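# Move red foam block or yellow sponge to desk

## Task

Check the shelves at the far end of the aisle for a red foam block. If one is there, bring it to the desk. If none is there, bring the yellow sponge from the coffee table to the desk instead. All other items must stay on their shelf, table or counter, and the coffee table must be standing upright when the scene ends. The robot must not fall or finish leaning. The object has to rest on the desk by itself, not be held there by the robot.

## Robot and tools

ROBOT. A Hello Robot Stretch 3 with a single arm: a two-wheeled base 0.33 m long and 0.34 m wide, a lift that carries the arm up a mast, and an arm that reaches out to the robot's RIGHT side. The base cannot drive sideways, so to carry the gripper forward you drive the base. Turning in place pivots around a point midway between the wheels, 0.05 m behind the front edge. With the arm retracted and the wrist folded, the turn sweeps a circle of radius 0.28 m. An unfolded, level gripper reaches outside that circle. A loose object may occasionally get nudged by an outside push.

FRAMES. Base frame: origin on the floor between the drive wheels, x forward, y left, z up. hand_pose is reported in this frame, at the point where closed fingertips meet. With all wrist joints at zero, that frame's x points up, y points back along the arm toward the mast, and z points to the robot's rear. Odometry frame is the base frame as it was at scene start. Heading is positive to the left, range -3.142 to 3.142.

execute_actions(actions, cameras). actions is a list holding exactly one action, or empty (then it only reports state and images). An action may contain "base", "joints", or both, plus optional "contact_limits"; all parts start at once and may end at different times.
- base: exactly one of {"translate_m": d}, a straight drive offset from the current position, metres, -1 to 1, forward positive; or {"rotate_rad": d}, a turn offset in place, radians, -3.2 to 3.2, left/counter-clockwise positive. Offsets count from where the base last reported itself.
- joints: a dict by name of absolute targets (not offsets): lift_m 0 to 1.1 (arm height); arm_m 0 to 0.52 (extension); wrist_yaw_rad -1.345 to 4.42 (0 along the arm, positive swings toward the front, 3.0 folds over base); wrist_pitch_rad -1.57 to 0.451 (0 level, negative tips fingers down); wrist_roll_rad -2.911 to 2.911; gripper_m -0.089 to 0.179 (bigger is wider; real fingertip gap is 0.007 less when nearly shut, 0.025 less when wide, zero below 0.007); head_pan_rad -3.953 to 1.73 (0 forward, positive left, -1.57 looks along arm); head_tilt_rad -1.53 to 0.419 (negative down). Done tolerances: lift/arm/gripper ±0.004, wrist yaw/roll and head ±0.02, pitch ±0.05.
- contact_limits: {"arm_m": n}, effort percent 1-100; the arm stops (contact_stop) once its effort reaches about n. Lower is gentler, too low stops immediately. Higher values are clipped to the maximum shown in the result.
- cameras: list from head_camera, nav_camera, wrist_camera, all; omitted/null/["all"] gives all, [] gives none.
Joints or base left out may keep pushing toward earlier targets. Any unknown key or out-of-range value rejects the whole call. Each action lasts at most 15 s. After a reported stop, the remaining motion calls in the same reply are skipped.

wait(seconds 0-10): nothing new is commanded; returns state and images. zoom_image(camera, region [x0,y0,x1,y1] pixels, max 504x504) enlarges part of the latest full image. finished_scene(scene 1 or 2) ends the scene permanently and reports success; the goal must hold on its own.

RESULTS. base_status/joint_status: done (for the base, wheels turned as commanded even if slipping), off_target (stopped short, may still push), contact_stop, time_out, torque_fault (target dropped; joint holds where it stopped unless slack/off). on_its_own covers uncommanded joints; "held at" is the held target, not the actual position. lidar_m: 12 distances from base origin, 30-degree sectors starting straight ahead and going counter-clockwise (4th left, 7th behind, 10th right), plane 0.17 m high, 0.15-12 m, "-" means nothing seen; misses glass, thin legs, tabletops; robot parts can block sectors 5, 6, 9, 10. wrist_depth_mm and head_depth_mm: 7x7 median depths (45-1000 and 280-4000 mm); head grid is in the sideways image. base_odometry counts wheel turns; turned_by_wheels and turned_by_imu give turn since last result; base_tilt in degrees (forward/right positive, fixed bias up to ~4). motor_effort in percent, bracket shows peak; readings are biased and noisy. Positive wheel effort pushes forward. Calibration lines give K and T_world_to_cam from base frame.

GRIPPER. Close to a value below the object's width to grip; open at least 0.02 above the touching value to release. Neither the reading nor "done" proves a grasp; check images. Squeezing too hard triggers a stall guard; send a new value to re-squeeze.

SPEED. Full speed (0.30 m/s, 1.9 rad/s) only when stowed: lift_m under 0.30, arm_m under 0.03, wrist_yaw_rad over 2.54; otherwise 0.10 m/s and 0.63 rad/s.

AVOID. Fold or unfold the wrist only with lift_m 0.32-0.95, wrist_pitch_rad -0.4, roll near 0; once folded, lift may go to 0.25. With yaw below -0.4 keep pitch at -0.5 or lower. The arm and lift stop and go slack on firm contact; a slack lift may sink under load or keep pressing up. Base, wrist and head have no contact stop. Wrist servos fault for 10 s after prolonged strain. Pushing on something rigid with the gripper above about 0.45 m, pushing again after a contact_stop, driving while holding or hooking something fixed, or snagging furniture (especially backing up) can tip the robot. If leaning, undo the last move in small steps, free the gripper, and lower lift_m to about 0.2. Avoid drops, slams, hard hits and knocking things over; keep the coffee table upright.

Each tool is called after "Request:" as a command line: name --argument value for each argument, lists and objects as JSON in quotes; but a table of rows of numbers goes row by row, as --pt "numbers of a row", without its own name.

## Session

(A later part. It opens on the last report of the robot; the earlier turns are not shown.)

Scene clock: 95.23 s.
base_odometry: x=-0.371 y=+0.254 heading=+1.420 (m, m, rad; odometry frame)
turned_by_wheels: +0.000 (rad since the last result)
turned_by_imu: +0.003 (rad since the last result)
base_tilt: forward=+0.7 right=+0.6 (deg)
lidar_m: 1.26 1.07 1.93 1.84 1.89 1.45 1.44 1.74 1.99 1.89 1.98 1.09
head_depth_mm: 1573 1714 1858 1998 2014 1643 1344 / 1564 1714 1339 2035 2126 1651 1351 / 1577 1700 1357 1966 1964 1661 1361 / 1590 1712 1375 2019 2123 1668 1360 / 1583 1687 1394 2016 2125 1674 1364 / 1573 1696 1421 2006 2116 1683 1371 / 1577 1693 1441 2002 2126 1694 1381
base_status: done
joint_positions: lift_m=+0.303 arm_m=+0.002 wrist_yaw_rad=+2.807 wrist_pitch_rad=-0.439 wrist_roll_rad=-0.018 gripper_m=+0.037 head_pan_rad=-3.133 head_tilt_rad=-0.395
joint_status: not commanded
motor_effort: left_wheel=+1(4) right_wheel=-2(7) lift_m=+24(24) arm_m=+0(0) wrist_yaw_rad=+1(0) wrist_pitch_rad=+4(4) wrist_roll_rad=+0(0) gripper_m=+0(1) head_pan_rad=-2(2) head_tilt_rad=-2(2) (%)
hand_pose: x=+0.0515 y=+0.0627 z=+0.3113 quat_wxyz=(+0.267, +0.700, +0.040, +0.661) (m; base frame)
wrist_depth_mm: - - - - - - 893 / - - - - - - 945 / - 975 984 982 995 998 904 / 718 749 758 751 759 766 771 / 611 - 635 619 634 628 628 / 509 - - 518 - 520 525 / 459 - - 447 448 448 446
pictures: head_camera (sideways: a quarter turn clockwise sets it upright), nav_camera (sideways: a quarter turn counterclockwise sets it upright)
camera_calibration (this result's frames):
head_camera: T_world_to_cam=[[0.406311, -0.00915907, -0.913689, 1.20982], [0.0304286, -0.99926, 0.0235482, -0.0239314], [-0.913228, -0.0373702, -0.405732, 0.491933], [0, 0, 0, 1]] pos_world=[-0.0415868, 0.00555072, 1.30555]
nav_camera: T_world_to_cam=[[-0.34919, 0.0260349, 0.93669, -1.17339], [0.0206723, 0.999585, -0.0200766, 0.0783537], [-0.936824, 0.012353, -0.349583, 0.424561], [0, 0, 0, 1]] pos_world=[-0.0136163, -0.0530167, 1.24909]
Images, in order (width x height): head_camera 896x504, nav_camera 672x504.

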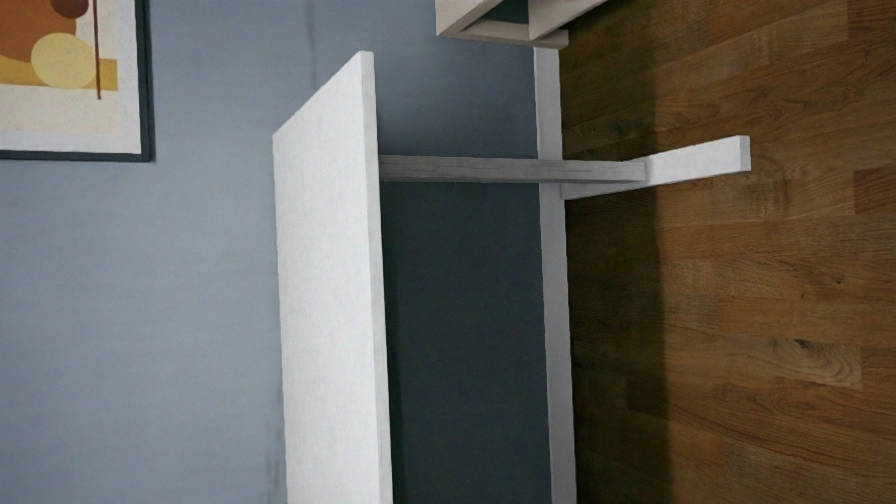

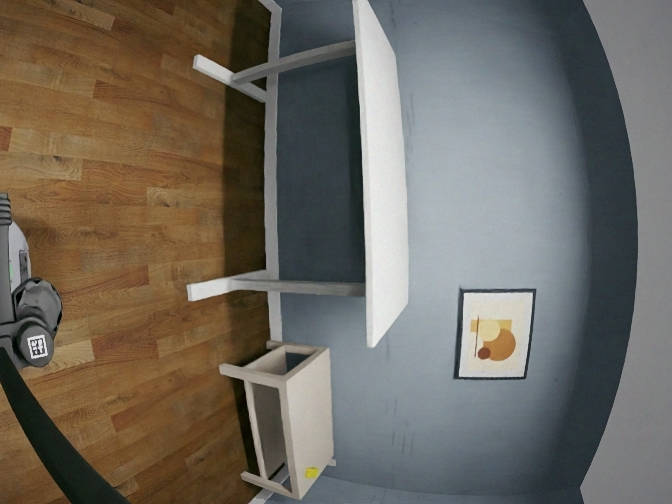

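Request:
execute_actions --actions '[{"base":{"translate_m":-0.45}}]' --cameras '[]'

Request:
execute_actions --actions '[{"base":{"rotate_rad":-1.57},"joints":{"head_pan_rad":-2.2,"head_tilt_rad":-0.6}}]' --cameras '[]'

Request:
execute_actions --actions '[{"base":{"translate_m":-0.9}}]' --cameras '[]'

Request:
execute_actions --actions '[]' --cameras '["nav_camera","head_camera"]'

Scene clock: 112.87 s.
base_odometry: x=-0.439 y=-0.191 heading=+1.421 (m, m, rad; odometry frame)
turned_by_wheels: +0.000 (rad since the last result)
turned_by_imu: +0.002 (rad since the last result)
base_tilt: forward=+0.8 right=+0.7 (deg)
lidar_m: 1.51 1.53 1.91 1.82 1.88 1.07 1.00 1.45 1.41 1.92 1.99 1.55
head_depth_mm: 1178 1296 1386 796 1678 1644 1344 / 1178 1286 1347 803 1665 1602 1355 / 1199 1288 1342 811 1648 1607 1356 / 1189 1286 1341 816 1675 1659 1366 / 1195 1282 1339 825 1669 1674 1369 / 1186 1275 1341 834 1671 1682 1374 / 1187 1278 1337 841 1662 1693 1385
base_status: done
joint_positions: lift_m=+0.303 arm_m=+0.002 wrist_yaw_rad=+2.807 wrist_pitch_rad=-0.439 wrist_roll_rad=-0.018 gripper_m=+0.037 head_pan_rad=-3.133 head_tilt_rad=-0.395
joint_status: not commanded
motor_effort: left_wheel=+1(3) right_wheel=-1(7) lift_m=+23(24) arm_m=+0(0) wrist_yaw_rad=+1(1) wrist_pitch_rad=+4(4) wrist_roll_rad=+0(0) gripper_m=+0(0) head_pan_rad=-2(2) head_tilt_rad=-2(2) (%)
hand_pose: x=+0.0515 y=+0.0627 z=+0.3113 quat_wxyz=(+0.267, +0.700, +0.040, +0.661) (m; base frame)
wrist_depth_mm: - - - - - - - / - - - - - - - / - 984 988 982 - 962 - / 720 755 754 759 751 756 776 / 606 - 625 623 642 620 623 / 518 - - 520 - 522 523 / 457 - - 442 451 442 447
pictures: none
No camera images: the call's "cameras" was empty. Leave "cameras" out to get every camera's image.

Scene clock: 116.30 s.
base_odometry: x=-0.439 y=-0.191 heading=-0.149 (m, m, rad; odometry frame)
turned_by_wheels: -1.570 (rad since the last result)
turned_by_imu: -1.590 (rad since the last result)
base_tilt: forward=+0.8 right=+0.7 (deg)
lidar_m: 1.92 1.99 1.55 1.50 1.53 1.91 1.82 1.71 1.06 0.99 1.46 1.41
head_depth_mm: 1854 2018 2033 1959 1676 1402 1203 / 1796 2021 1845 1873 1689 1401 1203 / 1658 1844 1876 1565 1660 1412 1208 / 1522 1680 1799 1460 1601 1421 1215 / 1423 1558 1700 1758 1718 1428 1225 / 1330 1449 1507 1766 1730 1430 1227 / 1254 1360 796 1631 1593 1410 1231
base_status: done
joint_positions: lift_m=+0.303 arm_m=+0.002 wrist_yaw_rad=+2.807 wrist_pitch_rad=-0.439 wrist_roll_rad=-0.018 gripper_m=+0.037 head_pan_rad=-2.207 head_tilt_rad=-0.592
joint_status: all done
motor_effort: left_wheel=+2(5) right_wheel=-3(6) lift_m=+24(23) arm_m=+0(0) wrist_yaw_rad=+0(1) wrist_pitch_rad=+4(4) wrist_roll_rad=+0(0) gripper_m=+0(0) head_pan_rad=+2(30) head_tilt_rad=-2(12) (%)
hand_pose: x=+0.0515 y=+0.0627 z=+0.3113 quat_wxyz=(+0.267, +0.700, +0.040, +0.661) (m; base frame)
wrist_depth_mm: - - - - - - - / - - - - - - - / - 976 991 974 972 987 983 / 729 745 740 772 757 766 758 / 609 - 622 612 638 612 615 / 510 - - 523 - 512 519 / 458 - - 449 449 444 450
pictures: none
No camera images: the call's "cameras" was empty. Leave "cameras" out to get every camera's image.

Scene clock: 126.57 s.
base_odometry: x=-1.329 y=-0.057 heading=-0.149 (m, m, rad; odometry frame)
turned_by_wheels: +0.000 (rad since the last result)
turned_by_imu: +0.003 (rad since the last result)
base_tilt: forward=+0.7 right=+0.6 (deg)
lidar_m: 2.81 2.13 1.52 1.47 1.36 0.97 0.93 0.96 1.06 0.90 0.90 1.99
head_depth_mm: 937 1016 1111 1226 1375 1395 1199 / 1026 1123 1241 1387 1554 1408 1205 / 1137 1259 1409 1593 1672 1415 1209 / 1274 1429 1628 1824 1581 1424 1213 / 1406 1568 1751 1412 1567 1421 1214 / 1357 1476 1624 1424 1399 1405 1225 / 1274 1381 1510 1433 1207 1375 1229
base_status: done
joint_positions: lift_m=+0.303 arm_m=+0.002 wrist_yaw_rad=+2.807 wrist_pitch_rad=-0.439 wrist_roll_rad=-0.018 gripper_m=+0.037 head_pan_rad=-2.207 head_tilt_rad=-0.592
joint_status: not commanded
motor_effort: left_wheel=+2(2) right_wheel=-2(8) lift_m=+23(23) arm_m=-1(1) wrist_yaw_rad=+1(0) wrist_pitch_rad=+4(4) wrist_roll_rad=+0(0) gripper_m=-1(1) head_pan_rad=+2(2) head_tilt_rad=-2(3) (%)
hand_pose: x=+0.0515 y=+0.0627 z=+0.3113 quat_wxyz=(+0.267, +0.700, +0.040, +0.661) (m; base frame)
wrist_depth_mm: - - - - - - - / - - - - - - - / - 960 978 984 995 999 - / 706 748 765 759 742 753 754 / 616 - 621 618 620 609 627 / 517 - - 515 - 521 522 / 457 - - 447 452 454 451
pictures: none
No camera images: the call's "cameras" was empty. Leave "cameras" out to get every camera's image.

Scene clock: 126.57 s.
base_odometry: x=-1.329 y=-0.057 heading=-0.149 (m, m, rad; odometry frame)
turned_by_wheels: +0.000 (rad since the last result)
turned_by_imu: +0.003 (rad since the last result)
base_tilt: forward=+0.7 right=+0.6 (deg)
lidar_m: 2.81 2.13 1.52 1.47 1.36 0.97 0.93 0.96 1.06 0.90 0.90 1.99
head_depth_mm: 937 1016 1111 1226 1375 1395 1199 / 1026 1123 1241 1387 1554 1408 1205 / 1137 1259 1409 1593 1672 1415 1209 / 1274 1429 1628 1824 1581 1424 1213 / 1406 1568 1751 1412 1567 1421 1214 / 1357 1476 1624 1424 1399 1405 1225 / 1274 1381 1510 1433 1207 1375 1229
base_status: done
joint_positions: lift_m=+0.303 arm_m=+0.002 wrist_yaw_rad=+2.807 wrist_pitch_rad=-0.439 wrist_roll_rad=-0.018 gripper_m=+0.037 head_pan_rad=-2.207 head_tilt_rad=-0.592
joint_status: not commanded
motor_effort: left_wheel=+2(2) right_wheel=-2(8) lift_m=+23(23) arm_m=-1(1) wrist_yaw_rad=+1(0) wrist_pitch_rad=+4(4) wrist_roll_rad=+0(0) gripper_m=-1(1) head_pan_rad=+2(2) head_tilt_rad=-2(3) (%)
hand_pose: x=+0.0515 y=+0.0627 z=+0.3113 quat_wxyz=(+0.267, +0.700, +0.040, +0.661) (m; base frame)
wrist_depth_mm: - - - - - - - / - - - - - - - / - 960 978 984 995 999 - / 706 748 765 759 742 753 754 / 616 - 621 618 620 609 627 / 517 - - 515 - 521 522 / 457 - - 447 452 454 451
pictures: head_camera (sideways: a quarter turn clockwise sets it upright), nav_camera (sideways: a quarter turn counterclockwise sets it upright)
camera_calibration (this result's frames):
head_camera: T_world_to_cam=[[0.353248, 0.456898, -0.81637, 1.08322], [0.813886, -0.58038, 0.0273522, -0.0336563], [-0.461308, -0.674095, -0.576881, 0.711867], [0, 0, 0, 1]] pos_world=[-0.0268628, -0.0345879, 1.29589]
nav_camera: T_world_to_cam=[[-0.335737, -0.405622, 0.850148, -1.06057], [-0.784423, 0.62007, -0.0139338, 0.0752632], [-0.521499, -0.671553, -0.52636, 0.652059], [0, 0, 0, 1]] pos_world=[0.0430126, -0.0389679, 1.24591]
Images, in order (width x height): head_camera 896x504, nav_camera 672x504.

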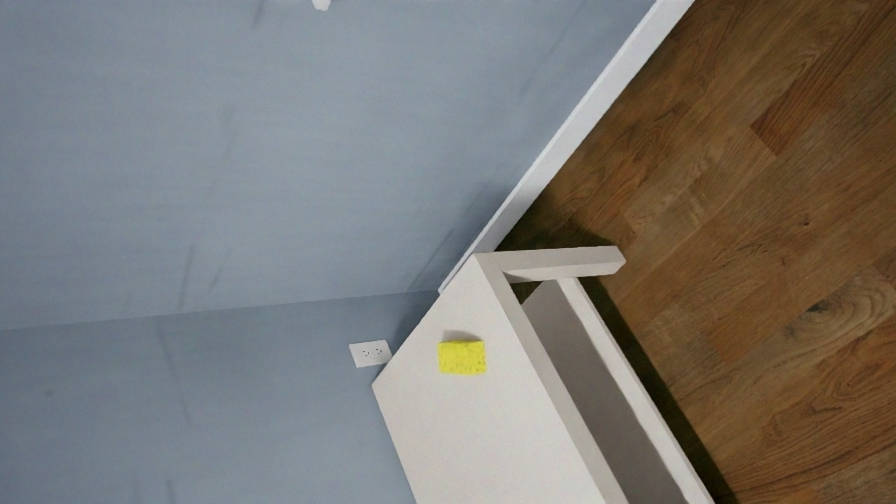

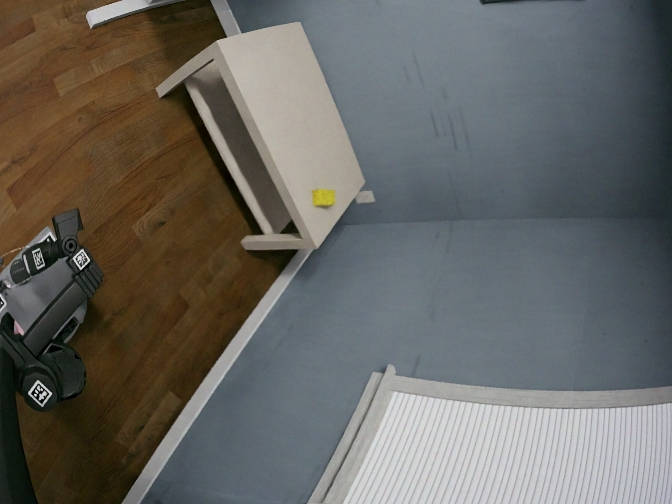

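Request:
execute_actions --actions '[{"base":{"rotate_rad":-1.57}}]' --cameras '[]'

Request:
execute_actions --actions '[{"base":{"translate_m":0.3}}]' --cameras '[]'

Request:
execute_actions --actions '[{"base":{"rotate_rad":1.57}}]' --cameras '[]'

Request:
execute_actions --actions '[{"base":{"translate_m":-0.44},"joints":{"lift_m":0.6,"wrist_pitch_rad":-0.4,"head_pan_rad":-1.57,"head_tilt_rad":-0.8,"gripper_m":0.13}}]' --cameras '[]'

Request:
execute_actions --actions '[{"joints":{"wrist_yaw_rad":0}}]' --cameras '[]'

Request:
execute_actions --actions '[]' --cameras '["wrist_camera","head_camera"]'

Scene clock: 136.13 s.
base_odometry: x=-1.329 y=-0.057 heading=-1.719 (m, m, rad; odometry frame)
turned_by_wheels: -1.570 (rad since the last result)
turned_by_imu: -1.590 (rad since the last result)
base_tilt: forward=+0.6 right=+0.7 (deg)
lidar_m: 0.91 0.90 1.98 2.82 2.13 1.52 1.47 1.36 0.97 0.93 0.96 1.05
head_depth_mm: 1279 1453 1696 1948 1683 1400 1199 / 1163 1313 1503 1754 1689 1408 1203 / 1071 1194 1352 1553 1655 1415 1207 / 990 1095 1224 1391 1570 1421 1214 / 923 1011 1120 1258 1433 1428 1220 / 859 940 1032 1147 1300 1397 1224 / 809 869 943 1058 1179 1328 1231
base_status: done
joint_positions: lift_m=+0.303 arm_m=+0.002 wrist_yaw_rad=+2.807 wrist_pitch_rad=-0.439 wrist_roll_rad=-0.018 gripper_m=+0.037 head_pan_rad=-2.207 head_tilt_rad=-0.593
joint_status: not commanded
motor_effort: left_wheel=+2(5) right_wheel=-3(7) lift_m=+23(23) arm_m=+0(0) wrist_yaw_rad=+0(1) wrist_pitch_rad=+4(4) wrist_roll_rad=+0(0) gripper_m=+0(0) head_pan_rad=+3(2) head_tilt_rad=-2(2) (%)
hand_pose: x=+0.0515 y=+0.0627 z=+0.3113 quat_wxyz=(+0.267, +0.700, +0.040, +0.661) (m; base frame)
wrist_depth_mm: - - - - - - - / - - - - - - - / - 969 956 956 984 - 983 / 740 731 757 749 774 754 760 / 609 - 612 613 649 610 616 / 517 - - 524 - 516 524 / 458 - - 445 447 450 452
pictures: none
No camera images: the call's "cameras" was empty. Leave "cameras" out to get every camera's image.

Scene clock: 140.40 s.
base_odometry: x=-1.373 y=-0.353 heading=-1.719 (m, m, rad; odometry frame)
turned_by_wheels: +0.000 (rad since the last result)
turned_by_imu: -0.001 (rad since the last result)
base_tilt: forward=+0.7 right=+0.7 (deg)
lidar_m: 1.10 0.61 0.99 2.82 2.89 1.84 1.77 1.35 0.96 0.92 0.84 0.82
head_depth_mm: 1262 1436 1676 1945 1681 1402 1199 / 1153 1300 1488 1745 1698 1408 1203 / 1057 1181 1334 1539 1645 1412 1212 / 981 1081 1215 1378 1562 1414 1215 / 904 992 1088 1242 1422 1427 1216 / 848 925 1006 1137 1282 1385 1228 / 796 864 938 1044 1167 1321 1231
base_status: done
joint_positions: lift_m=+0.303 arm_m=+0.002 wrist_yaw_rad=+2.807 wrist_pitch_rad=-0.439 wrist_roll_rad=-0.018 gripper_m=+0.037 head_pan_rad=-2.207 head_tilt_rad=-0.593
joint_status: not commanded
motor_effort: left_wheel=+2(6) right_wheel=-3(4) lift_m=+24(22) arm_m=-1(0) wrist_yaw_rad=+0(1) wrist_pitch_rad=+4(4) wrist_roll_rad=+0(0) gripper_m=+1(0) head_pan_rad=+2(2) head_tilt_rad=-2(3) (%)
hand_pose: x=+0.0515 y=+0.0627 z=+0.3113 quat_wxyz=(+0.267, +0.700, +0.040, +0.661) (m; base frame)
wrist_depth_mm: - - - - - - - / - - - - - - - / - 974 976 - 922 996 888 / 714 734 764 757 753 753 549 / 611 - 619 622 638 633 600 / 512 - - 527 - 512 518 / 458 - - 449 456 451 454
pictures: none
No camera images: the call's "cameras" was empty. Leave "cameras" out to get every camera's image.

Scene clock: 143.87 s.
base_odometry: x=-1.373 y=-0.353 heading=-0.149 (m, m, rad; odometry frame)
turned_by_wheels: +1.570 (rad since the last result)
turned_by_imu: +1.590 (rad since the last result)
base_tilt: forward=+0.7 right=+0.7 (deg)
lidar_m: 2.82 2.90 1.84 1.77 1.35 0.96 0.92 0.84 0.82 1.10 0.61 0.99
head_depth_mm: 924 1002 1098 1215 1353 1397 1202 / 1015 1112 1230 1375 1546 1404 1208 / 1126 1241 1390 1582 1200 1353 1209 / 1209 1340 1509 1651 1114 1321 1218 / 1141 1255 1389 1411 1124 1181 1220 / 1069 1166 1282 1367 1129 962 1153 / 1007 1087 1192 1295 1137 940 1087
base_status: done
joint_positions: lift_m=+0.303 arm_m=+0.002 wrist_yaw_rad=+2.807 wrist_pitch_rad=-0.439 wrist_roll_rad=-0.018 gripper_m=+0.037 head_pan_rad=-2.207 head_tilt_rad=-0.593
joint_status: not commanded
motor_effort: left_wheel=-1(4) right_wheel=+2(6) lift_m=+24(23) arm_m=-1(1) wrist_yaw_rad=+0(1) wrist_pitch_rad=+4(4) wrist_roll_rad=+0(0) gripper_m=+0(1) head_pan_rad=+2(1) head_tilt_rad=-2(2) (%)
hand_pose: x=+0.0515 y=+0.0627 z=+0.3113 quat_wxyz=(+0.267, +0.700, +0.040, +0.661) (m; base frame)
wrist_depth_mm: - - - - - - - / - - - - - - - / - 968 985 974 996 985 991 / 724 735 782 764 757 749 772 / 609 - 628 606 634 625 617 / 514 - - 522 - 525 523 / 461 - - 450 451 452 448
pictures: none
No camera images: the call's "cameras" was empty. Leave "cameras" out to get every camera's image.

Scene clock: 149.43 s.
base_odometry: x=-1.808 y=-0.288 heading=-0.149 (m, m, rad; odometry frame)
turned_by_wheels: +0.000 (rad since the last result)
turned_by_imu: +0.001 (rad since the last result)
base_tilt: forward=+0.9 right=+0.6 (deg)
lidar_m: 2.49 2.54 1.86 2.10 0.70 0.50 0.48 0.49 0.61 0.61 1.19 0.88
head_depth_mm: 1028 1185 1334 1469 1396 1256 1175 / 1020 1175 1388 1595 1388 1264 - / 1018 1170 1305 1109 1140 1272 - / 1013 1165 1306 1119 1242 1283 - / 1009 1159 1296 1125 1250 1285 1142 / 1002 1150 1298 1133 1031 1291 1142 / 1001 1146 1303 1140 1038 1304 1151
base_status: done
joint_positions: lift_m=+0.600 arm_m=+0.002 wrist_yaw_rad=+2.807 wrist_pitch_rad=-0.418 wrist_roll_rad=-0.018 gripper_m=+0.130 head_pan_rad=-1.577 head_tilt_rad=-0.790
joint_status: all done
motor_effort: left_wheel=-1(5) right_wheel=+1(2) lift_m=+30(32) arm_m=-1(1) wrist_yaw_rad=+0(0) wrist_pitch_rad=+5(6) wrist_roll_rad=+0(0) gripper_m=-1(80) head_pan_rad=+3(25) head_tilt_rad=-3(14) (%)
hand_pose: x=+0.0524 y=+0.0653 z=+0.6124 quat_wxyz=(+0.260, +0.700, +0.032, +0.664) (m; base frame)
wrist_depth_mm: - - - - - - - / - - - - - - - / - - - - - - - / - - - - - - - / 786 - - - - - - / 825 - 899 870 881 - 874 / 724 746 768 778 783 745 779
pictures: none
No camera images: the call's "cameras" was empty. Leave "cameras" out to get every camera's image.

Scene clock: 151.83 s.
base_odometry: x=-1.808 y=-0.288 heading=-0.149 (m, m, rad; odometry frame)
turned_by_wheels: +0.000 (rad since the last result)
turned_by_imu: +0.000 (rad since the last result)
base_tilt: forward=+0.7 right=+0.7 (deg)
lidar_m: 2.48 2.54 1.87 2.10 0.70 0.50 0.48 0.49 0.61 0.61 1.19 0.88
head_depth_mm: 1030 1180 1339 1468 1390 1260 1173 / 1022 1180 1383 1596 1389 1264 - / 1018 1171 1307 1110 1118 1296 - / 1009 1162 1305 1118 1243 1279 1132 / 1006 1158 1298 1125 1250 1281 1136 / 1008 1153 1294 1132 1031 1291 1145 / 998 1147 1302 1141 1035 1295 1149
base_status: not commanded
joint_positions: lift_m=+0.600 arm_m=+0.002 wrist_yaw_rad=+0.003 wrist_pitch_rad=-0.418 wrist_roll_rad=-0.018 gripper_m=+0.130 head_pan_rad=-1.577 head_tilt_rad=-0.790
joint_status: all done
motor_effort: left_wheel=-1(1) right_wheel=+1(1) lift_m=+30(30) arm_m=+0(0) wrist_yaw_rad=-2(1) wrist_pitch_rad=+5(5) wrist_roll_rad=+0(0) gripper_m=-1(0) head_pan_rad=+3(3) head_tilt_rad=-3(3) (%)
hand_pose: x=-0.0209 y=-0.3711 z=+0.6124 quat_wxyz=(+0.698, +0.149, -0.685, -0.145) (m; base frame)
wrist_depth_mm: 881 835 834 848 841 780 552 / 904 891 908 915 899 830 564 / 664 670 677 667 941 821 542 / 504 500 500 496 538 819 553 / 478 467 454 449 456 785 534 / 706 749 715 704 683 - 535 / 770 762 732 752 731 742 516
pictures: none
No camera images: the call's "cameras" was empty. Leave "cameras" out to get every camera's image.

Scene clock: 151.83 s.
base_odometry: x=-1.808 y=-0.288 heading=-0.149 (m, m, rad; odometry frame)
turned_by_wheels: +0.000 (rad since the last result)
turned_by_imu: +0.000 (rad since the last result)
base_tilt: forward=+0.7 right=+0.7 (deg)
lidar_m: 2.48 2.54 1.87 2.10 0.70 0.50 0.48 0.49 0.61 0.61 1.19 0.88
head_depth_mm: 1030 1180 1339 1468 1390 1260 1173 / 1022 1180 1383 1596 1389 1264 - / 1018 1171 1307 1110 1118 1296 - / 1009 1162 1305 1118 1243 1279 1132 / 1006 1158 1298 1125 1250 1281 1136 / 1008 1153 1294 1132 1031 1291 1145 / 998 1147 1302 1141 1035 1295 1149
base_status: not commanded
joint_positions: lift_m=+0.600 arm_m=+0.002 wrist_yaw_rad=+0.003 wrist_pitch_rad=-0.418 wrist_roll_rad=-0.018 gripper_m=+0.130 head_pan_rad=-1.577 head_tilt_rad=-0.790
joint_status: all done
motor_effort: left_wheel=-1(1) right_wheel=+1(1) lift_m=+30(30) arm_m=+0(0) wrist_yaw_rad=-2(1) wrist_pitch_rad=+5(5) wrist_roll_rad=+0(0) gripper_m=-1(0) head_pan_rad=+3(3) head_tilt_rad=-3(3) (%)
hand_pose: x=-0.0209 y=-0.3711 z=+0.6124 quat_wxyz=(+0.698, +0.149, -0.685, -0.145) (m; base frame)
wrist_depth_mm: 881 835 834 848 841 780 552 / 904 891 908 915 899 830 564 / 664 670 677 667 941 821 542 / 504 500 500 496 538 819 553 / 478 467 454 449 456 785 534 / 706 749 715 704 683 - 535 / 770 762 732 752 731 742 516
pictures: head_camera (sideways: a quarter turn clockwise sets it upright), wrist_camera
camera_calibration (this result's frames):
head_camera: T_world_to_cam=[[0.0172209, 0.726033, -0.687444, 0.917228], [0.999536, 0.00478711, 0.0300948, -0.0383519], [0.0251407, -0.687643, -0.725613, 0.902365], [0, 0, 0, 1]] pos_world=[-0.000147445, -0.0452487, 1.28647]
wrist_camera: T_world_to_cam=[[-0.997272, -0.0698646, 0.0238362, -0.0577258], [-0.0592811, 0.565554, -0.822578, 0.744457], [0.0439884, -0.821747, -0.568153, 0.206935], [0, 0, 0, 1]] pos_world=[-0.0225388, -0.255016, 0.73132]
Images, in order (width x height): head_camera 896x504, wrist_camera 644x364.

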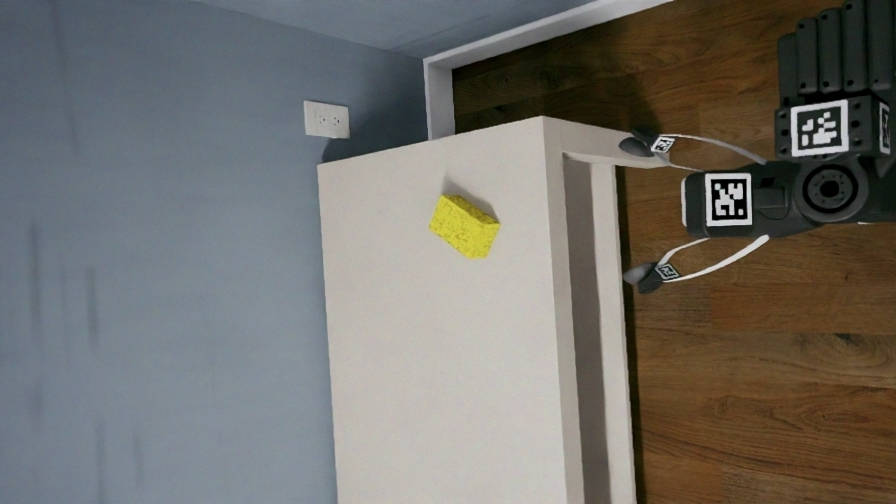

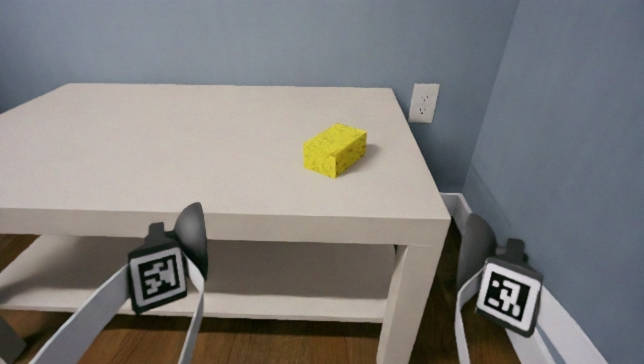

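Request:
execute_actions --actions '[{"base":{"translate_m":0.07},"joints":{"wrist_yaw_rad":-0.45,"wrist_pitch_rad":-0.6,"arm_m":0.3,"gripper_m":0.15}}]' --cameras '[]'

Request:
execute_actions --actions '[]' --cameras '["wrist_camera","head_camera"]'

Scene clock: 160.47 s.
base_odometry: x=-1.739 y=-0.298 heading=-0.149 (m, m, rad; odometry frame)
turned_by_wheels: +0.000 (rad since the last result)
turned_by_imu: +0.000 (rad since the last result)
base_tilt: forward=+0.7 right=+0.8 (deg)
lidar_m: 2.46 2.55 1.84 2.00 0.80 0.57 0.55 0.56 0.62 1.11 0.85 0.83
head_depth_mm: 1025 1180 1397 1574 1446 1283 - / 1020 1175 1347 1197 1056 1251 1125 / 1017 1167 1303 1169 1266 1271 1130 / 1008 1161 1301 1123 1265 1280 1133 / 1007 1155 1293 1126 1248 1285 1139 / 1003 1153 1295 1133 1029 1289 1141 / 994 1146 1301 1142 1035 1297 1146
base_status: done
joint_positions: lift_m=+0.600 arm_m=+0.300 wrist_yaw_rad=-0.448 wrist_pitch_rad=-0.611 wrist_roll_rad=-0.018 gripper_m=+0.150 head_pan_rad=-1.577 head_tilt_rad=-0.790
joint_status: all done
motor_effort: left_wheel=-1(3) right_wheel=+1(6) lift_m=+30(30) arm_m=+3(5) wrist_yaw_rad=-1(1) wrist_pitch_rad=+3(5) wrist_roll_rad=+0(0) gripper_m=+0(75) head_pan_rad=+3(2) head_tilt_rad=-4(3) (%)
hand_pose: x=-0.1066 y=-0.6213 z=+0.5717 quat_wxyz=(+0.617, +0.061, -0.699, -0.357) (m; base frame)
wrist_depth_mm: 486 532 576 657 670 498 388 / 518 546 543 722 729 521 402 / 440 441 437 440 806 541 420 / 371 371 348 355 737 575 439 / 318 329 272 310 314 621 457 / 287 - 281 280 279 287 474 / 246 249 250 246 263 663 474
pictures: none
No camera images: the call's "cameras" was empty. Leave "cameras" out to get every camera's image.

Scene clock: 160.47 s.
base_odometry: x=-1.739 y=-0.298 heading=-0.149 (m, m, rad; odometry frame)
turned_by_wheels: +0.000 (rad since the last result)
turned_by_imu: +0.000 (rad since the last result)
base_tilt: forward=+0.7 right=+0.8 (deg)
lidar_m: 2.46 2.55 1.84 2.00 0.80 0.57 0.55 0.56 0.62 1.11 0.85 0.83
head_depth_mm: 1025 1180 1397 1574 1446 1283 - / 1020 1175 1347 1197 1056 1251 1125 / 1017 1167 1303 1169 1266 1271 1130 / 1008 1161 1301 1123 1265 1280 1133 / 1007 1155 1293 1126 1248 1285 1139 / 1003 1153 1295 1133 1029 1289 1141 / 994 1146 1301 1142 1035 1297 1146
base_status: done
joint_positions: lift_m=+0.600 arm_m=+0.300 wrist_yaw_rad=-0.448 wrist_pitch_rad=-0.611 wrist_roll_rad=-0.018 gripper_m=+0.150 head_pan_rad=-1.577 head_tilt_rad=-0.790
joint_status: all done
motor_effort: left_wheel=-1(3) right_wheel=+1(6) lift_m=+30(30) arm_m=+3(5) wrist_yaw_rad=-1(1) wrist_pitch_rad=+3(5) wrist_roll_rad=+0(0) gripper_m=+0(75) head_pan_rad=+3(2) head_tilt_rad=-4(3) (%)
hand_pose: x=-0.1066 y=-0.6213 z=+0.5717 quat_wxyz=(+0.617, +0.061, -0.699, -0.357) (m; base frame)
wrist_depth_mm: 486 532 576 657 670 498 388 / 518 546 543 722 729 521 402 / 440 441 437 440 806 541 420 / 371 371 348 355 737 575 439 / 318 329 272 310 314 621 457 / 287 - 281 280 279 287 474 / 246 249 250 246 263 663 474
pictures: head_camera (sideways: a quarter turn clockwise sets it upright), wrist_camera
camera_calibration (this result's frames):
head_camera: T_world_to_cam=[[0.0171824, 0.726194, -0.687275, 0.917008], [0.999535, 0.00483444, 0.0300973, -0.0383552], [0.0251791, -0.687473, -0.725773, 0.902573], [0, 0, 0, 1]] pos_world=[-0.000144963, -0.0452454, 1.28645]
wrist_camera: T_world_to_cam=[[-0.929376, 0.368986, 0.0105125, 0.127894], [0.257124, 0.667535, -0.698774, 0.873682], [-0.264855, -0.64672, -0.715266, 0.141919], [0, 0, 0, 1]] pos_world=[-0.0681952, -0.538623, 0.710672]
Images, in order (width x height): head_camera 896x504, wrist_camera 644x364.

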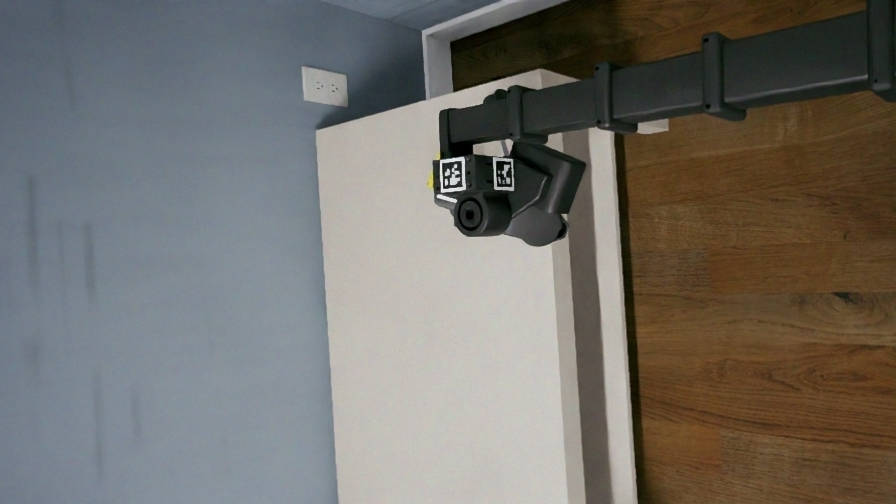

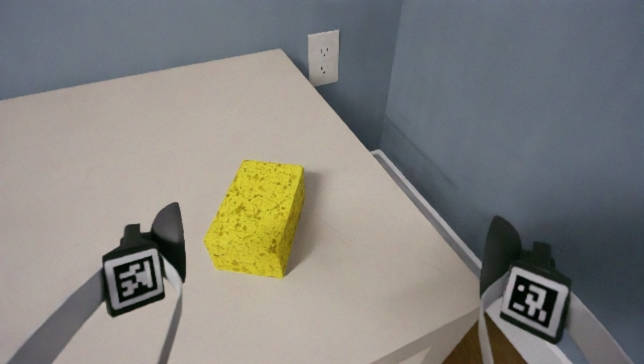

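Request:
execute_actions --actions '[{"base":{"translate_m":0.035},"joints":{"arm_m":0.46}}]' --cameras '[]'

Request:
execute_actions --actions '[{"joints":{"lift_m":0.535}}]' --cameras '[]'

Request:
execute_actions --actions '[]' --cameras '["wrist_camera","head_camera"]'

Scene clock: 166.70 s.
base_odometry: x=-1.704 y=-0.304 heading=-0.149 (m, m, rad; odometry frame)
turned_by_wheels: +0.000 (rad since the last result)
turned_by_imu: +0.000 (rad since the last result)
base_tilt: forward=+0.7 right=+0.8 (deg)
lidar_m: 3.15 2.55 1.83 1.88 0.85 0.61 0.58 0.60 0.64 1.11 0.80 0.80
head_depth_mm: 1023 1180 1390 1589 1410 1261 - / 1021 1173 1323 1130 - 1247 1126 / 1016 1168 1315 1040 1239 1276 1131 / 1011 1161 1304 1093 1248 1277 1130 / 1006 1154 1288 1124 1248 1284 1140 / 1003 1145 1293 1135 1028 1286 1142 / 997 1142 1303 1139 1039 1296 1151
base_status: done
joint_positions: lift_m=+0.600 arm_m=+0.460 wrist_yaw_rad=-0.448 wrist_pitch_rad=-0.611 wrist_roll_rad=-0.018 gripper_m=+0.150 head_pan_rad=-1.577 head_tilt_rad=-0.790
joint_status: all done
motor_effort: left_wheel=-1(2) right_wheel=+1(7) lift_m=+29(29) arm_m=+3(1) wrist_yaw_rad=-1(1) wrist_pitch_rad=+3(3) wrist_roll_rad=+0(0) gripper_m=+0(0) head_pan_rad=+3(3) head_tilt_rad=-3(4) (%)
hand_pose: x=-0.1065 y=-0.7813 z=+0.5717 quat_wxyz=(+0.617, +0.061, -0.699, -0.357) (m; base frame)
wrist_depth_mm: 360 390 436 484 558 530 409 / 384 420 477 537 637 559 425 / 420 437 445 445 710 593 456 / 369 370 371 371 387 612 464 / 315 324 318 315 315 610 485 / 285 - 276 278 274 280 501 / 247 248 249 238 211 241 494
pictures: none
No camera images: the call's "cameras" was empty. Leave "cameras" out to get every camera's image.

Scene clock: 168.13 s.
base_odometry: x=-1.704 y=-0.304 heading=-0.149 (m, m, rad; odometry frame)
turned_by_wheels: +0.000 (rad since the last result)
turned_by_imu: +0.000 (rad since the last result)
base_tilt: forward=+0.7 right=+0.7 (deg)
lidar_m: 3.15 2.55 1.83 1.88 0.86 0.61 0.58 0.60 0.64 1.11 0.80 0.81
head_depth_mm: 1025 1181 1392 1593 1408 1265 1138 / 1020 1170 1320 1115 1033 1269 1116 / 1016 1169 1305 - 1236 1273 1131 / 1010 1162 1299 1117 1244 1280 1135 / 1005 1151 1292 1125 1250 1284 1140 / 999 1152 1294 1130 1026 1289 1143 / 999 1145 1309 1140 1034 1296 1148
base_status: not commanded
joint_positions: lift_m=+0.535 arm_m=+0.460 wrist_yaw_rad=-0.448 wrist_pitch_rad=-0.611 wrist_roll_rad=-0.018 gripper_m=+0.150 head_pan_rad=-1.577 head_tilt_rad=-0.790
joint_status: all done
motor_effort: left_wheel=-1(1) right_wheel=+1(1) lift_m=+17(20) arm_m=+3(3) wrist_yaw_rad=-1(0) wrist_pitch_rad=+3(3) wrist_roll_rad=+0(0) gripper_m=+1(1) head_pan_rad=+2(3) head_tilt_rad=-3(3) (%)
hand_pose: x=-0.1065 y=-0.7813 z=+0.5073 quat_wxyz=(+0.617, +0.061, -0.699, -0.357) (m; base frame)
wrist_depth_mm: 360 391 435 489 546 530 412 / 387 400 409 407 635 555 425 / 331 330 335 329 326 578 438 / 276 280 276 277 276 554 464 / 240 245 238 238 237 247 479 / 215 - 210 204 161 209 218 / 183 187 187 180 143 183 186
pictures: none
No camera images: the call's "cameras" was empty. Leave "cameras" out to get every camera's image.

Scene clock: 168.13 s.
base_odometry: x=-1.704 y=-0.304 heading=-0.149 (m, m, rad; odometry frame)
turned_by_wheels: +0.000 (rad since the last result)
turned_by_imu: +0.000 (rad since the last result)
base_tilt: forward=+0.7 right=+0.7 (deg)
lidar_m: 3.15 2.55 1.83 1.88 0.86 0.61 0.58 0.60 0.64 1.11 0.80 0.81
head_depth_mm: 1025 1181 1392 1593 1408 1265 1138 / 1020 1170 1320 1115 1033 1269 1116 / 1016 1169 1305 - 1236 1273 1131 / 1010 1162 1299 1117 1244 1280 1135 / 1005 1151 1292 1125 1250 1284 1140 / 999 1152 1294 1130 1026 1289 1143 / 999 1145 1309 1140 1034 1296 1148
base_status: not commanded
joint_positions: lift_m=+0.535 arm_m=+0.460 wrist_yaw_rad=-0.448 wrist_pitch_rad=-0.611 wrist_roll_rad=-0.018 gripper_m=+0.150 head_pan_rad=-1.577 head_tilt_rad=-0.790
joint_status: all done
motor_effort: left_wheel=-1(1) right_wheel=+1(1) lift_m=+17(20) arm_m=+3(3) wrist_yaw_rad=-1(0) wrist_pitch_rad=+3(3) wrist_roll_rad=+0(0) gripper_m=+1(1) head_pan_rad=+2(3) head_tilt_rad=-3(3) (%)
hand_pose: x=-0.1065 y=-0.7813 z=+0.5073 quat_wxyz=(+0.617, +0.061, -0.699, -0.357) (m; base frame)
wrist_depth_mm: 360 391 435 489 546 530 412 / 387 400 409 407 635 555 425 / 331 330 335 329 326 578 438 / 276 280 276 277 276 554 464 / 240 245 238 238 237 247 479 / 215 - 210 204 161 209 218 / 183 187 187 180 143 183 186
pictures: head_camera (sideways: a quarter turn clockwise sets it upright), wrist_camera
camera_calibration (this result's frames):
head_camera: T_world_to_cam=[[0.0171641, 0.726208, -0.687261, 0.916989], [0.999535, 0.0048591, 0.0300976, -0.0383555], [0.0251965, -0.687458, -0.725787, 0.902591], [0, 0, 0, 1]] pos_world=[-0.000143817, -0.0452453, 1.28645]
wrist_camera: T_world_to_cam=[[-0.929361, 0.369023, 0.0104905, 0.187646], [0.257248, 0.667721, -0.698551, 0.935441], [-0.264786, -0.646507, -0.715484, -0.00735194], [0, 0, 0, 1]] pos_world=[-0.0681954, -0.698612, 0.646224]
Images, in order (width x height): head_camera 896x504, wrist_camera 644x364.

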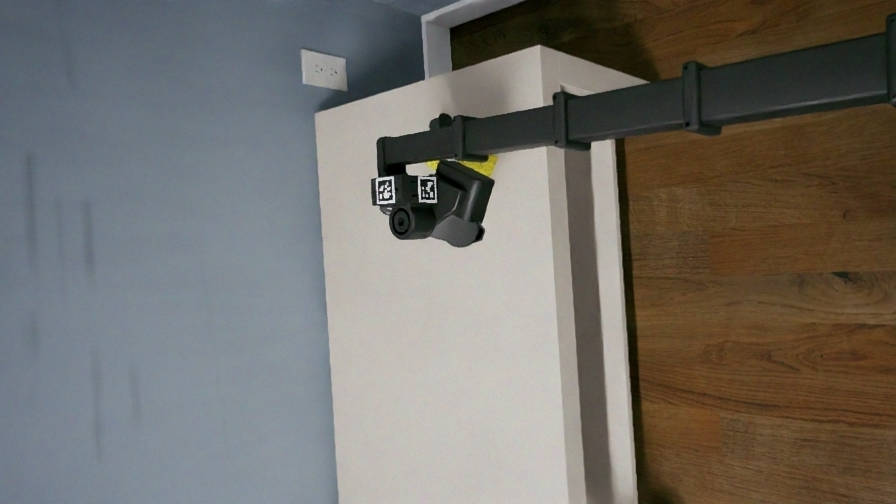

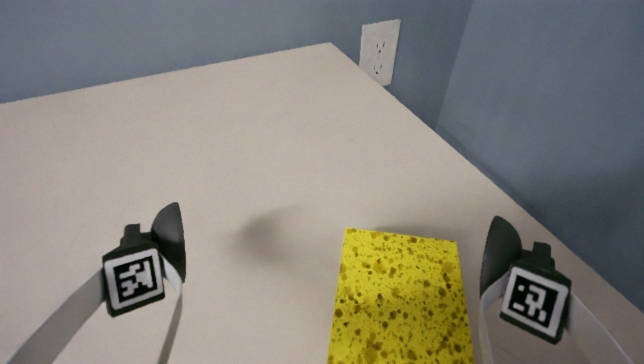

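Request:
execute_actions --actions '[{"base":{"translate_m":-0.02},"joints":{"arm_m":0.405}}]' --cameras '[]'

Request:
execute_actions --actions '[]' --cameras '["wrist_camera"]'

Scene clock: 172.67 s.
base_odometry: x=-1.724 y=-0.301 heading=-0.150 (m, m, rad; odometry frame)
turned_by_wheels: +0.000 (rad since the last result)
turned_by_imu: +0.000 (rad since the last result)
base_tilt: forward=+0.7 right=+0.7 (deg)
lidar_m: 3.18 2.55 1.83 1.95 0.82 0.59 0.56 0.58 0.63 1.11 0.83 0.82
head_depth_mm: 1024 1183 1389 1595 1418 1265 1138 / 1020 1174 1335 1132 1016 1267 1117 / 1015 1167 1301 - 1236 1274 1129 / 1011 1163 1297 1143 1245 1282 1136 / 1004 1157 1289 1124 1247 1284 1137 / 1002 1148 1298 1131 1032 1291 1140 / 997 1140 1301 1143 1034 1302 1149
base_status: done
joint_positions: lift_m=+0.535 arm_m=+0.405 wrist_yaw_rad=-0.448 wrist_pitch_rad=-0.611 wrist_roll_rad=-0.018 gripper_m=+0.150 head_pan_rad=-1.577 head_tilt_rad=-0.790
joint_status: all done
motor_effort: left_wheel=+0(5) right_wheel=+1(5) lift_m=+17(18) arm_m=-3(2) wrist_yaw_rad=-1(1) wrist_pitch_rad=+3(3) wrist_roll_rad=+0(0) gripper_m=+0(0) head_pan_rad=+2(3) head_tilt_rad=-4(3) (%)
hand_pose: x=-0.1065 y=-0.7268 z=+0.5072 quat_wxyz=(+0.617, +0.061, -0.699, -0.357) (m; base frame)
wrist_depth_mm: 399 436 478 535 619 498 395 / 412 407 409 412 672 527 414 / 332 329 331 330 672 565 431 / 279 280 277 214 278 576 448 / 240 248 241 185 238 253 466 / 216 - 206 161 210 208 471 / 186 187 180 148 187 183 186
pictures: none
No camera images: the call's "cameras" was empty. Leave "cameras" out to get every camera's image.

Scene clock: 172.67 s.
base_odometry: x=-1.724 y=-0.301 heading=-0.150 (m, m, rad; odometry frame)
turned_by_wheels: +0.000 (rad since the last result)
turned_by_imu: +0.000 (rad since the last result)
base_tilt: forward=+0.7 right=+0.7 (deg)
lidar_m: 3.18 2.55 1.83 1.95 0.82 0.59 0.56 0.58 0.63 1.11 0.83 0.82
head_depth_mm: 1024 1183 1389 1595 1418 1265 1138 / 1020 1174 1335 1132 1016 1267 1117 / 1015 1167 1301 - 1236 1274 1129 / 1011 1163 1297 1143 1245 1282 1136 / 1004 1157 1289 1124 1247 1284 1137 / 1002 1148 1298 1131 1032 1291 1140 / 997 1140 1301 1143 1034 1302 1149
base_status: done
joint_positions: lift_m=+0.535 arm_m=+0.405 wrist_yaw_rad=-0.448 wrist_pitch_rad=-0.611 wrist_roll_rad=-0.018 gripper_m=+0.150 head_pan_rad=-1.577 head_tilt_rad=-0.790
joint_status: all done
motor_effort: left_wheel=+0(5) right_wheel=+1(5) lift_m=+17(18) arm_m=-3(2) wrist_yaw_rad=-1(1) wrist_pitch_rad=+3(3) wrist_roll_rad=+0(0) gripper_m=+0(0) head_pan_rad=+2(3) head_tilt_rad=-4(3) (%)
hand_pose: x=-0.1065 y=-0.7268 z=+0.5072 quat_wxyz=(+0.617, +0.061, -0.699, -0.357) (m; base frame)
wrist_depth_mm: 399 436 478 535 619 498 395 / 412 407 409 412 672 527 414 / 332 329 331 330 672 565 431 / 279 280 277 214 278 576 448 / 240 248 241 185 238 253 466 / 216 - 206 161 210 208 471 / 186 187 180 148 187 183 186
pictures: wrist_camera
camera_calibration (this result's frames):
wrist_camera: T_world_to_cam=[[-0.929361, 0.369023, 0.0104897, 0.167551], [0.257251, 0.667727, -0.698543, 0.899078], [-0.264782, -0.6465, -0.715491, 0.0278628], [0, 0, 0, 1]] pos_world=[-0.0681953, -0.644156, 0.646223]
Images, in order (width x height): wrist_camera 644x364.

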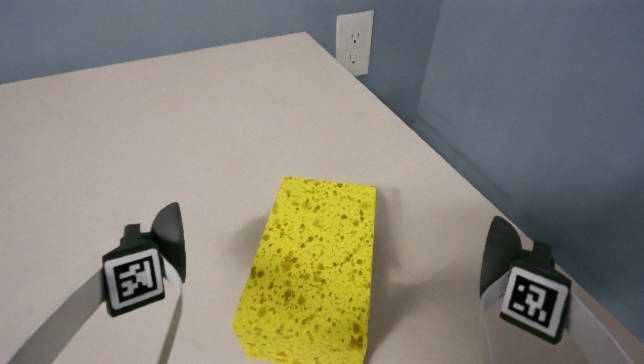

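Request:
execute_actions --actions '[{"joints":{"lift_m":0.503}}]' --cameras '[]'

Request:
execute_actions --actions '[{"joints":{"gripper_m":0.03}}]' --cameras '["wrist_camera"]'

Request:
execute_actions --actions '[{"joints":{"lift_m":0.62}}]' --cameras '[]'

Request:
execute_actions --actions '[{"joints":{"arm_m":0,"lift_m":0.9}}]' --cameras '["wrist_camera"]'

Scene clock: 176.90 s.
base_odometry: x=-1.724 y=-0.301 heading=-0.150 (m, m, rad; odometry frame)
turned_by_wheels: +0.000 (rad since the last result)
turned_by_imu: +0.000 (rad since the last result)
base_tilt: forward=+0.7 right=+0.9 (deg)
lidar_m: 3.17 2.55 1.83 1.95 0.83 0.59 0.56 0.58 0.63 1.11 0.83 0.82
head_depth_mm: 1026 1180 1394 1602 1420 1256 1121 / 1020 1176 1336 1134 1014 1273 1127 / 1013 1169 1305 1171 1258 1269 1131 / 1010 1163 1302 1132 1246 1278 1131 / 1008 1159 1292 1124 1252 1282 1138 / 1003 1149 1291 1135 1031 1290 1142 / 998 1143 1301 1139 1033 1306 1149
base_status: not commanded
joint_positions: lift_m=+0.503 arm_m=+0.405 wrist_yaw_rad=-0.448 wrist_pitch_rad=-0.611 wrist_roll_rad=-0.018 gripper_m=+0.150 head_pan_rad=-1.577 head_tilt_rad=-0.790
joint_status: all done
motor_effort: left_wheel=-1(1) right_wheel=+1(1) lift_m=+18(15) arm_m=-4(4) wrist_yaw_rad=-1(0) wrist_pitch_rad=+3(3) wrist_roll_rad=+0(0) gripper_m=+1(0) head_pan_rad=+3(2) head_tilt_rad=-3(2) (%)
hand_pose: x=-0.1065 y=-0.7268 z=+0.4752 quat_wxyz=(+0.617, +0.061, -0.699, -0.357) (m; base frame)
wrist_depth_mm: 410 418 446 476 615 511 394 / 345 343 342 345 652 534 420 / 277 276 276 276 276 558 431 / 234 232 231 167 230 237 449 / 200 205 189 144 198 205 436 / 180 - 133 127 175 174 175 / - 157 153 140 155 152 155
pictures: none
No camera images: the call's "cameras" was empty. Leave "cameras" out to get every camera's image.

Scene clock: 178.60 s.
base_odometry: x=-1.724 y=-0.301 heading=-0.150 (m, m, rad; odometry frame)
turned_by_wheels: +0.000 (rad since the last result)
turned_by_imu: +0.000 (rad since the last result)
base_tilt: forward=+0.6 right=+0.7 (deg)
lidar_m: 3.17 2.56 1.84 1.95 0.83 0.59 0.56 0.58 0.63 1.11 0.83 0.82
head_depth_mm: 1026 1176 1387 1598 1419 1259 1119 / 1019 1172 1337 1131 1012 1279 1125 / 1013 1166 1307 1170 1260 1271 1128 / 1010 1162 1300 1133 1245 1278 1136 / 1006 1153 1294 1125 1245 1281 1138 / 999 1151 1296 1131 1033 1287 1145 / 995 1141 1306 1142 1036 1297 1147
base_status: not commanded
joint_positions: lift_m=+0.503 arm_m=+0.405 wrist_yaw_rad=-0.448 wrist_pitch_rad=-0.611 wrist_roll_rad=-0.018 gripper_m=+0.031 head_pan_rad=-1.577 head_tilt_rad=-0.790
joint_status: all done
motor_effort: left_wheel=-1(1) right_wheel=+1(1) lift_m=+18(17) arm_m=-3(4) wrist_yaw_rad=-1(1) wrist_pitch_rad=+3(3) wrist_roll_rad=+0(0) gripper_m=-14(87) head_pan_rad=+2(2) head_tilt_rad=-3(3) (%)
hand_pose: x=-0.1065 y=-0.7268 z=+0.4752 quat_wxyz=(+0.617, +0.061, -0.699, -0.357) (m; base frame)
wrist_depth_mm: 401 427 450 476 607 499 396 / 344 343 341 341 644 537 416 / 278 277 273 275 275 560 430 / 231 230 232 165 223 239 450 / 199 201 200 143 151 199 440 / 176 176 129 127 127 175 174 / 157 157 157 150 152 156 156
pictures: wrist_camera
camera_calibration (this result's frames):
wrist_camera: T_world_to_cam=[[-0.92936, 0.369025, 0.0104859, 0.16789], [0.257275, 0.667776, -0.698488, 0.876707], [-0.264761, -0.646449, -0.715545, 0.00502441], [0, 0, 0, 1]] pos_world=[-0.0681947, -0.644152, 0.614204]
Images, in order (width x height): wrist_camera 644x364.

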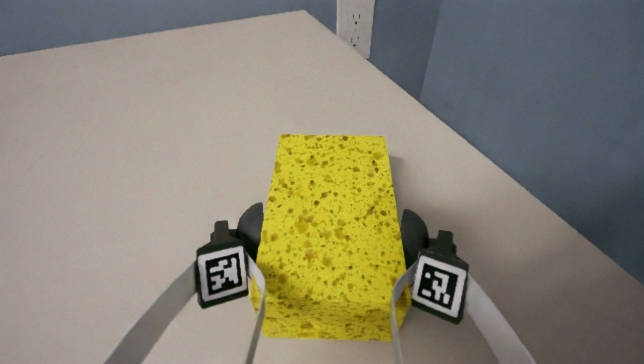

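Scene clock: 180.50 s.
base_odometry: x=-1.724 y=-0.301 heading=-0.150 (m, m, rad; odometry frame)
turned_by_wheels: +0.000 (rad since the last result)
turned_by_imu: +0.000 (rad since the last result)
base_tilt: forward=+0.7 right=+0.6 (deg)
lidar_m: 3.16 2.54 1.84 1.95 0.83 0.59 0.56 0.58 0.63 1.11 0.83 0.82
head_depth_mm: 1025 1178 1390 1600 1442 1270 - / 1018 1174 1342 1186 - 1255 1125 / 1011 1170 1307 1036 1234 1274 1128 / 1011 1161 1302 1107 1242 1276 1133 / 1007 1152 1296 1126 1248 1283 1140 / 1000 1146 1296 1127 1027 1288 1141 / 999 1143 1302 1141 1034 1297 1149
base_status: not commanded
joint_positions: lift_m=+0.620 arm_m=+0.405 wrist_yaw_rad=-0.448 wrist_pitch_rad=-0.612 wrist_roll_rad=-0.018 gripper_m=+0.031 head_pan_rad=-1.577 head_tilt_rad=-0.790
joint_status: all done
motor_effort: left_wheel=-1(0) right_wheel=+1(1) lift_m=+30(38) arm_m=-4(4) wrist_yaw_rad=-2(1) wrist_pitch_rad=+4(4) wrist_roll_rad=+0(0) gripper_m=-14(15) head_pan_rad=+3(1) head_tilt_rad=-3(2) (%)
hand_pose: x=-0.1065 y=-0.7266 z=+0.5914 quat_wxyz=(+0.616, +0.061, -0.699, -0.358) (m; base frame)
wrist_depth_mm: 399 433 490 548 621 509 399 / 436 483 540 596 684 535 416 / 461 477 468 469 769 561 431 / 395 399 395 165 777 593 449 / 340 344 342 143 152 647 468 / 297 300 130 127 127 637 490 / 268 268 268 154 262 281 521
pictures: none
No camera images: the call's "cameras" was empty. Leave "cameras" out to get every camera's image.

Scene clock: 184.67 s.
base_odometry: x=-1.724 y=-0.301 heading=-0.150 (m, m, rad; odometry frame)
turned_by_wheels: +0.000 (rad since the last result)
turned_by_imu: +0.000 (rad since the last result)
base_tilt: forward=+0.7 right=+0.7 (deg)
lidar_m: 3.17 2.56 1.83 1.95 0.83 0.59 0.56 0.58 0.63 1.11 0.83 0.82
head_depth_mm: 1025 1182 1394 1582 - - - / 1019 1174 1337 1162 - - - / 1016 1170 1306 1114 - - 1098 / 1012 1163 1301 1117 1239 1303 1119 / 1008 1156 1296 1121 1246 1284 1136 / 1002 1151 1295 1133 1028 1294 1142 / 1001 1143 1302 1141 1037 1303 1150
base_status: not commanded
joint_positions: lift_m=+0.900 arm_m=+0.002 wrist_yaw_rad=-0.449 wrist_pitch_rad=-0.613 wrist_roll_rad=-0.018 gripper_m=+0.031 head_pan_rad=-1.577 head_tilt_rad=-0.790
joint_status: all done
joint sent to its limit — the command would take arm_m past its lower limit, so that joint was sent only as far as its limit.
motor_effort: left_wheel=+0(1) right_wheel=+1(1) lift_m=+29(29) arm_m=-4(3) wrist_yaw_rad=+0(0) wrist_pitch_rad=+4(4) wrist_roll_rad=+0(0) gripper_m=-14(15) head_pan_rad=+2(3) head_tilt_rad=-3(2) (%)
hand_pose: x=-0.1065 y=-0.3233 z=+0.8714 quat_wxyz=(+0.616, +0.061, -0.699, -0.358) (m; base frame)
wrist_depth_mm: 734 797 861 941 713 517 409 / 760 874 955 - 776 549 423 / 836 927 936 - 839 582 446 / 778 803 809 165 786 616 461 / 683 690 692 143 151 650 485 / 617 603 130 127 127 662 514 / 556 768 933 154 939 692 531
pictures: wrist_camera
camera_calibration (this result's frames):
wrist_camera: T_world_to_cam=[[-0.929301, 0.369177, 0.0103824, 0.0150407], [0.257834, 0.66864, -0.697454, 0.883369], [-0.264426, -0.645468, -0.716554, 0.550594], [0, 0, 0, 1]] pos_world=[-0.0681939, -0.240818, 1.01048]
Images, in order (width x height): wrist_camera 644x364.

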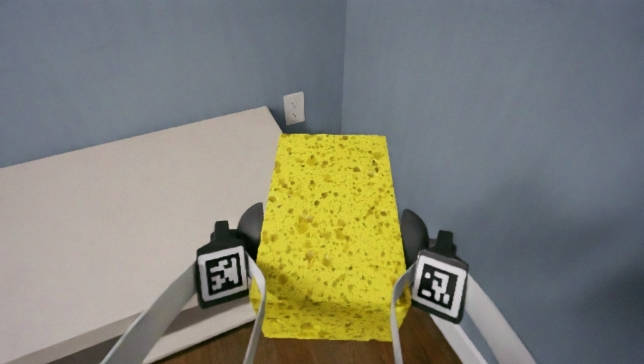

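Request:
execute_actions --actions '[{"base":{"translate_m":0.6},"joints":{"head_pan_rad":-1.0,"wrist_yaw_rad":0}}]' --cameras '[]'

Request:
execute_actions --actions '[]' --cameras '["nav_camera","head_camera"]'

Scene clock: 194.27 s.
base_odometry: x=-1.131 y=-0.390 heading=-0.150 (m, m, rad; odometry frame)
turned_by_wheels: +0.000 (rad since the last result)
turned_by_imu: -0.001 (rad since the last result)
base_tilt: forward=+0.8 right=+0.7 (deg)
lidar_m: 2.58 2.65 2.04 1.76 1.70 1.22 1.16 1.00 1.18 0.57 0.83 1.56
head_depth_mm: 985 1113 1284 1513 1447 1198 1122 / 973 1180 1368 1586 1452 1268 1123 / 919 1240 1473 1646 1458 1274 1131 / 934 713 1037 1276 1429 1277 1133 / 943 692 1613 1734 1476 1286 1142 / 955 699 589 1739 1477 1286 1143 / 969 706 1953 1758 1490 1297 1151
base_status: done
joint_positions: lift_m=+0.900 arm_m=+0.002 wrist_yaw_rad=-0.002 wrist_pitch_rad=-0.613 wrist_roll_rad=-0.018 gripper_m=+0.031 head_pan_rad=-1.007 head_tilt_rad=-0.790
joint_status: all done
motor_effort: left_wheel=+0(3) right_wheel=+0(6) lift_m=+29(29) arm_m=-3(4) wrist_yaw_rad=+2(2) wrist_pitch_rad=+3(4) wrist_roll_rad=+0(0) gripper_m=-14(14) head_pan_rad=+1(25) head_tilt_rad=-3(3) (%)
hand_pose: x=-0.0220 y=-0.3427 z=+0.8714 quat_wxyz=(+0.680, +0.215, -0.668, -0.212) (m; base frame)
wrist_depth_mm: 878 869 870 840 870 857 807 / 566 955 986 935 956 938 928 / 609 - - 956 940 927 905 / - - - 165 771 804 780 / - 961 - 144 151 672 681 / - - 129 127 127 649 639 / 949 984 950 154 929 952 950
pictures: none
No camera images: the call's "cameras" was empty. Leave "cameras" out to get every camera's image.

Scene clock: 194.27 s.
base_odometry: x=-1.131 y=-0.390 heading=-0.150 (m, m, rad; odometry frame)
turned_by_wheels: +0.000 (rad since the last result)
turned_by_imu: -0.001 (rad since the last result)
base_tilt: forward=+0.8 right=+0.7 (deg)
lidar_m: 2.58 2.65 2.04 1.76 1.70 1.22 1.16 1.00 1.18 0.57 0.83 1.56
head_depth_mm: 985 1113 1284 1513 1447 1198 1122 / 973 1180 1368 1586 1452 1268 1123 / 919 1240 1473 1646 1458 1274 1131 / 934 713 1037 1276 1429 1277 1133 / 943 692 1613 1734 1476 1286 1142 / 955 699 589 1739 1477 1286 1143 / 969 706 1953 1758 1490 1297 1151
base_status: done
joint_positions: lift_m=+0.900 arm_m=+0.002 wrist_yaw_rad=-0.002 wrist_pitch_rad=-0.613 wrist_roll_rad=-0.018 gripper_m=+0.031 head_pan_rad=-1.007 head_tilt_rad=-0.790
joint_status: all done
motor_effort: left_wheel=+0(3) right_wheel=+0(6) lift_m=+29(29) arm_m=-3(4) wrist_yaw_rad=+2(2) wrist_pitch_rad=+3(4) wrist_roll_rad=+0(0) gripper_m=-14(14) head_pan_rad=+1(25) head_tilt_rad=-3(3) (%)
hand_pose: x=-0.0220 y=-0.3427 z=+0.8714 quat_wxyz=(+0.680, +0.215, -0.668, -0.212) (m; base frame)
wrist_depth_mm: 878 869 870 840 870 857 807 / 566 955 986 935 956 938 928 / 609 - - 956 940 927 905 / - - - 165 771 804 780 / - 961 - 144 151 672 681 / - - 129 127 127 649 639 / 949 984 950 154 929 952 950
pictures: head_camera (sideways: a quarter turn clockwise sets it upright), nav_camera (sideways: a quarter turn counterclockwise sets it upright)
camera_calibration (this result's frames):
head_camera: T_world_to_cam=[[-0.377321, 0.620743, -0.687246, 0.919376], [0.838994, 0.543307, 0.0300978, -0.0373765], [0.392069, -0.565239, -0.725801, 0.900371], [0, 0, 0, 1]] pos_world=[0.0252508, -0.0414649, 1.28645]
nav_camera: T_world_to_cam=[[0.339958, -0.592284, 0.730498, -0.908721], [-0.863384, -0.504496, -0.00724356, 0.0670322], [0.372824, -0.628238, -0.682876, 0.850214], [0, 0, 0, 1]] pos_world=[0.0498208, 0.0297331, 1.2449]
Images, in order (width x height): head_camera 896x504, nav_camera 672x504.

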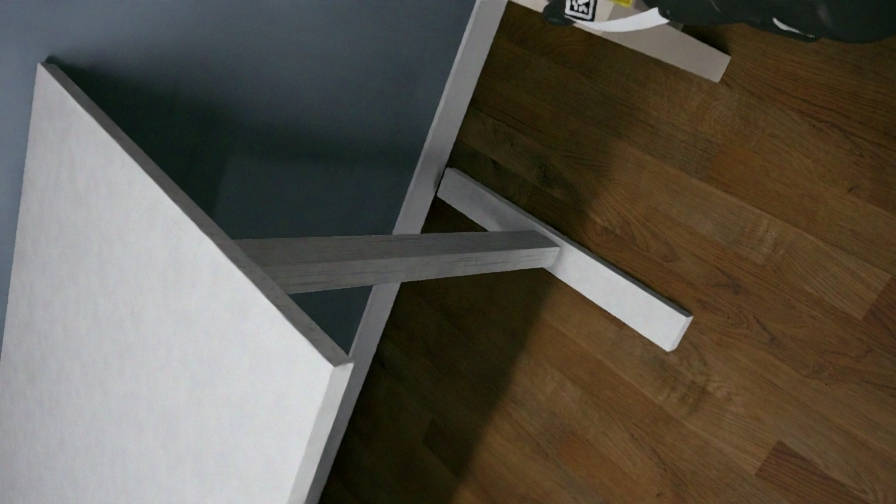

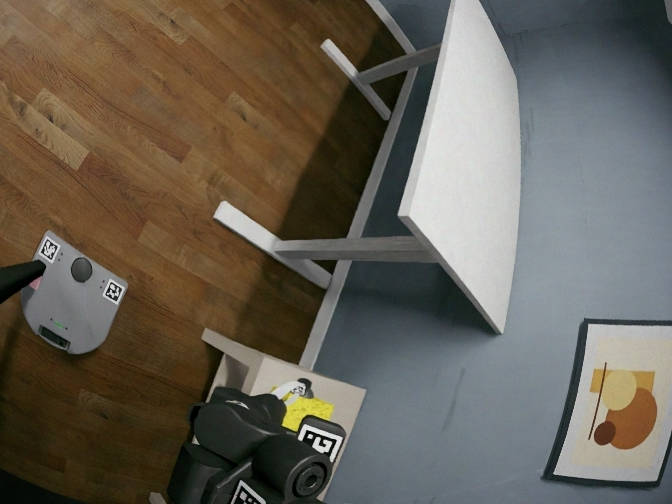

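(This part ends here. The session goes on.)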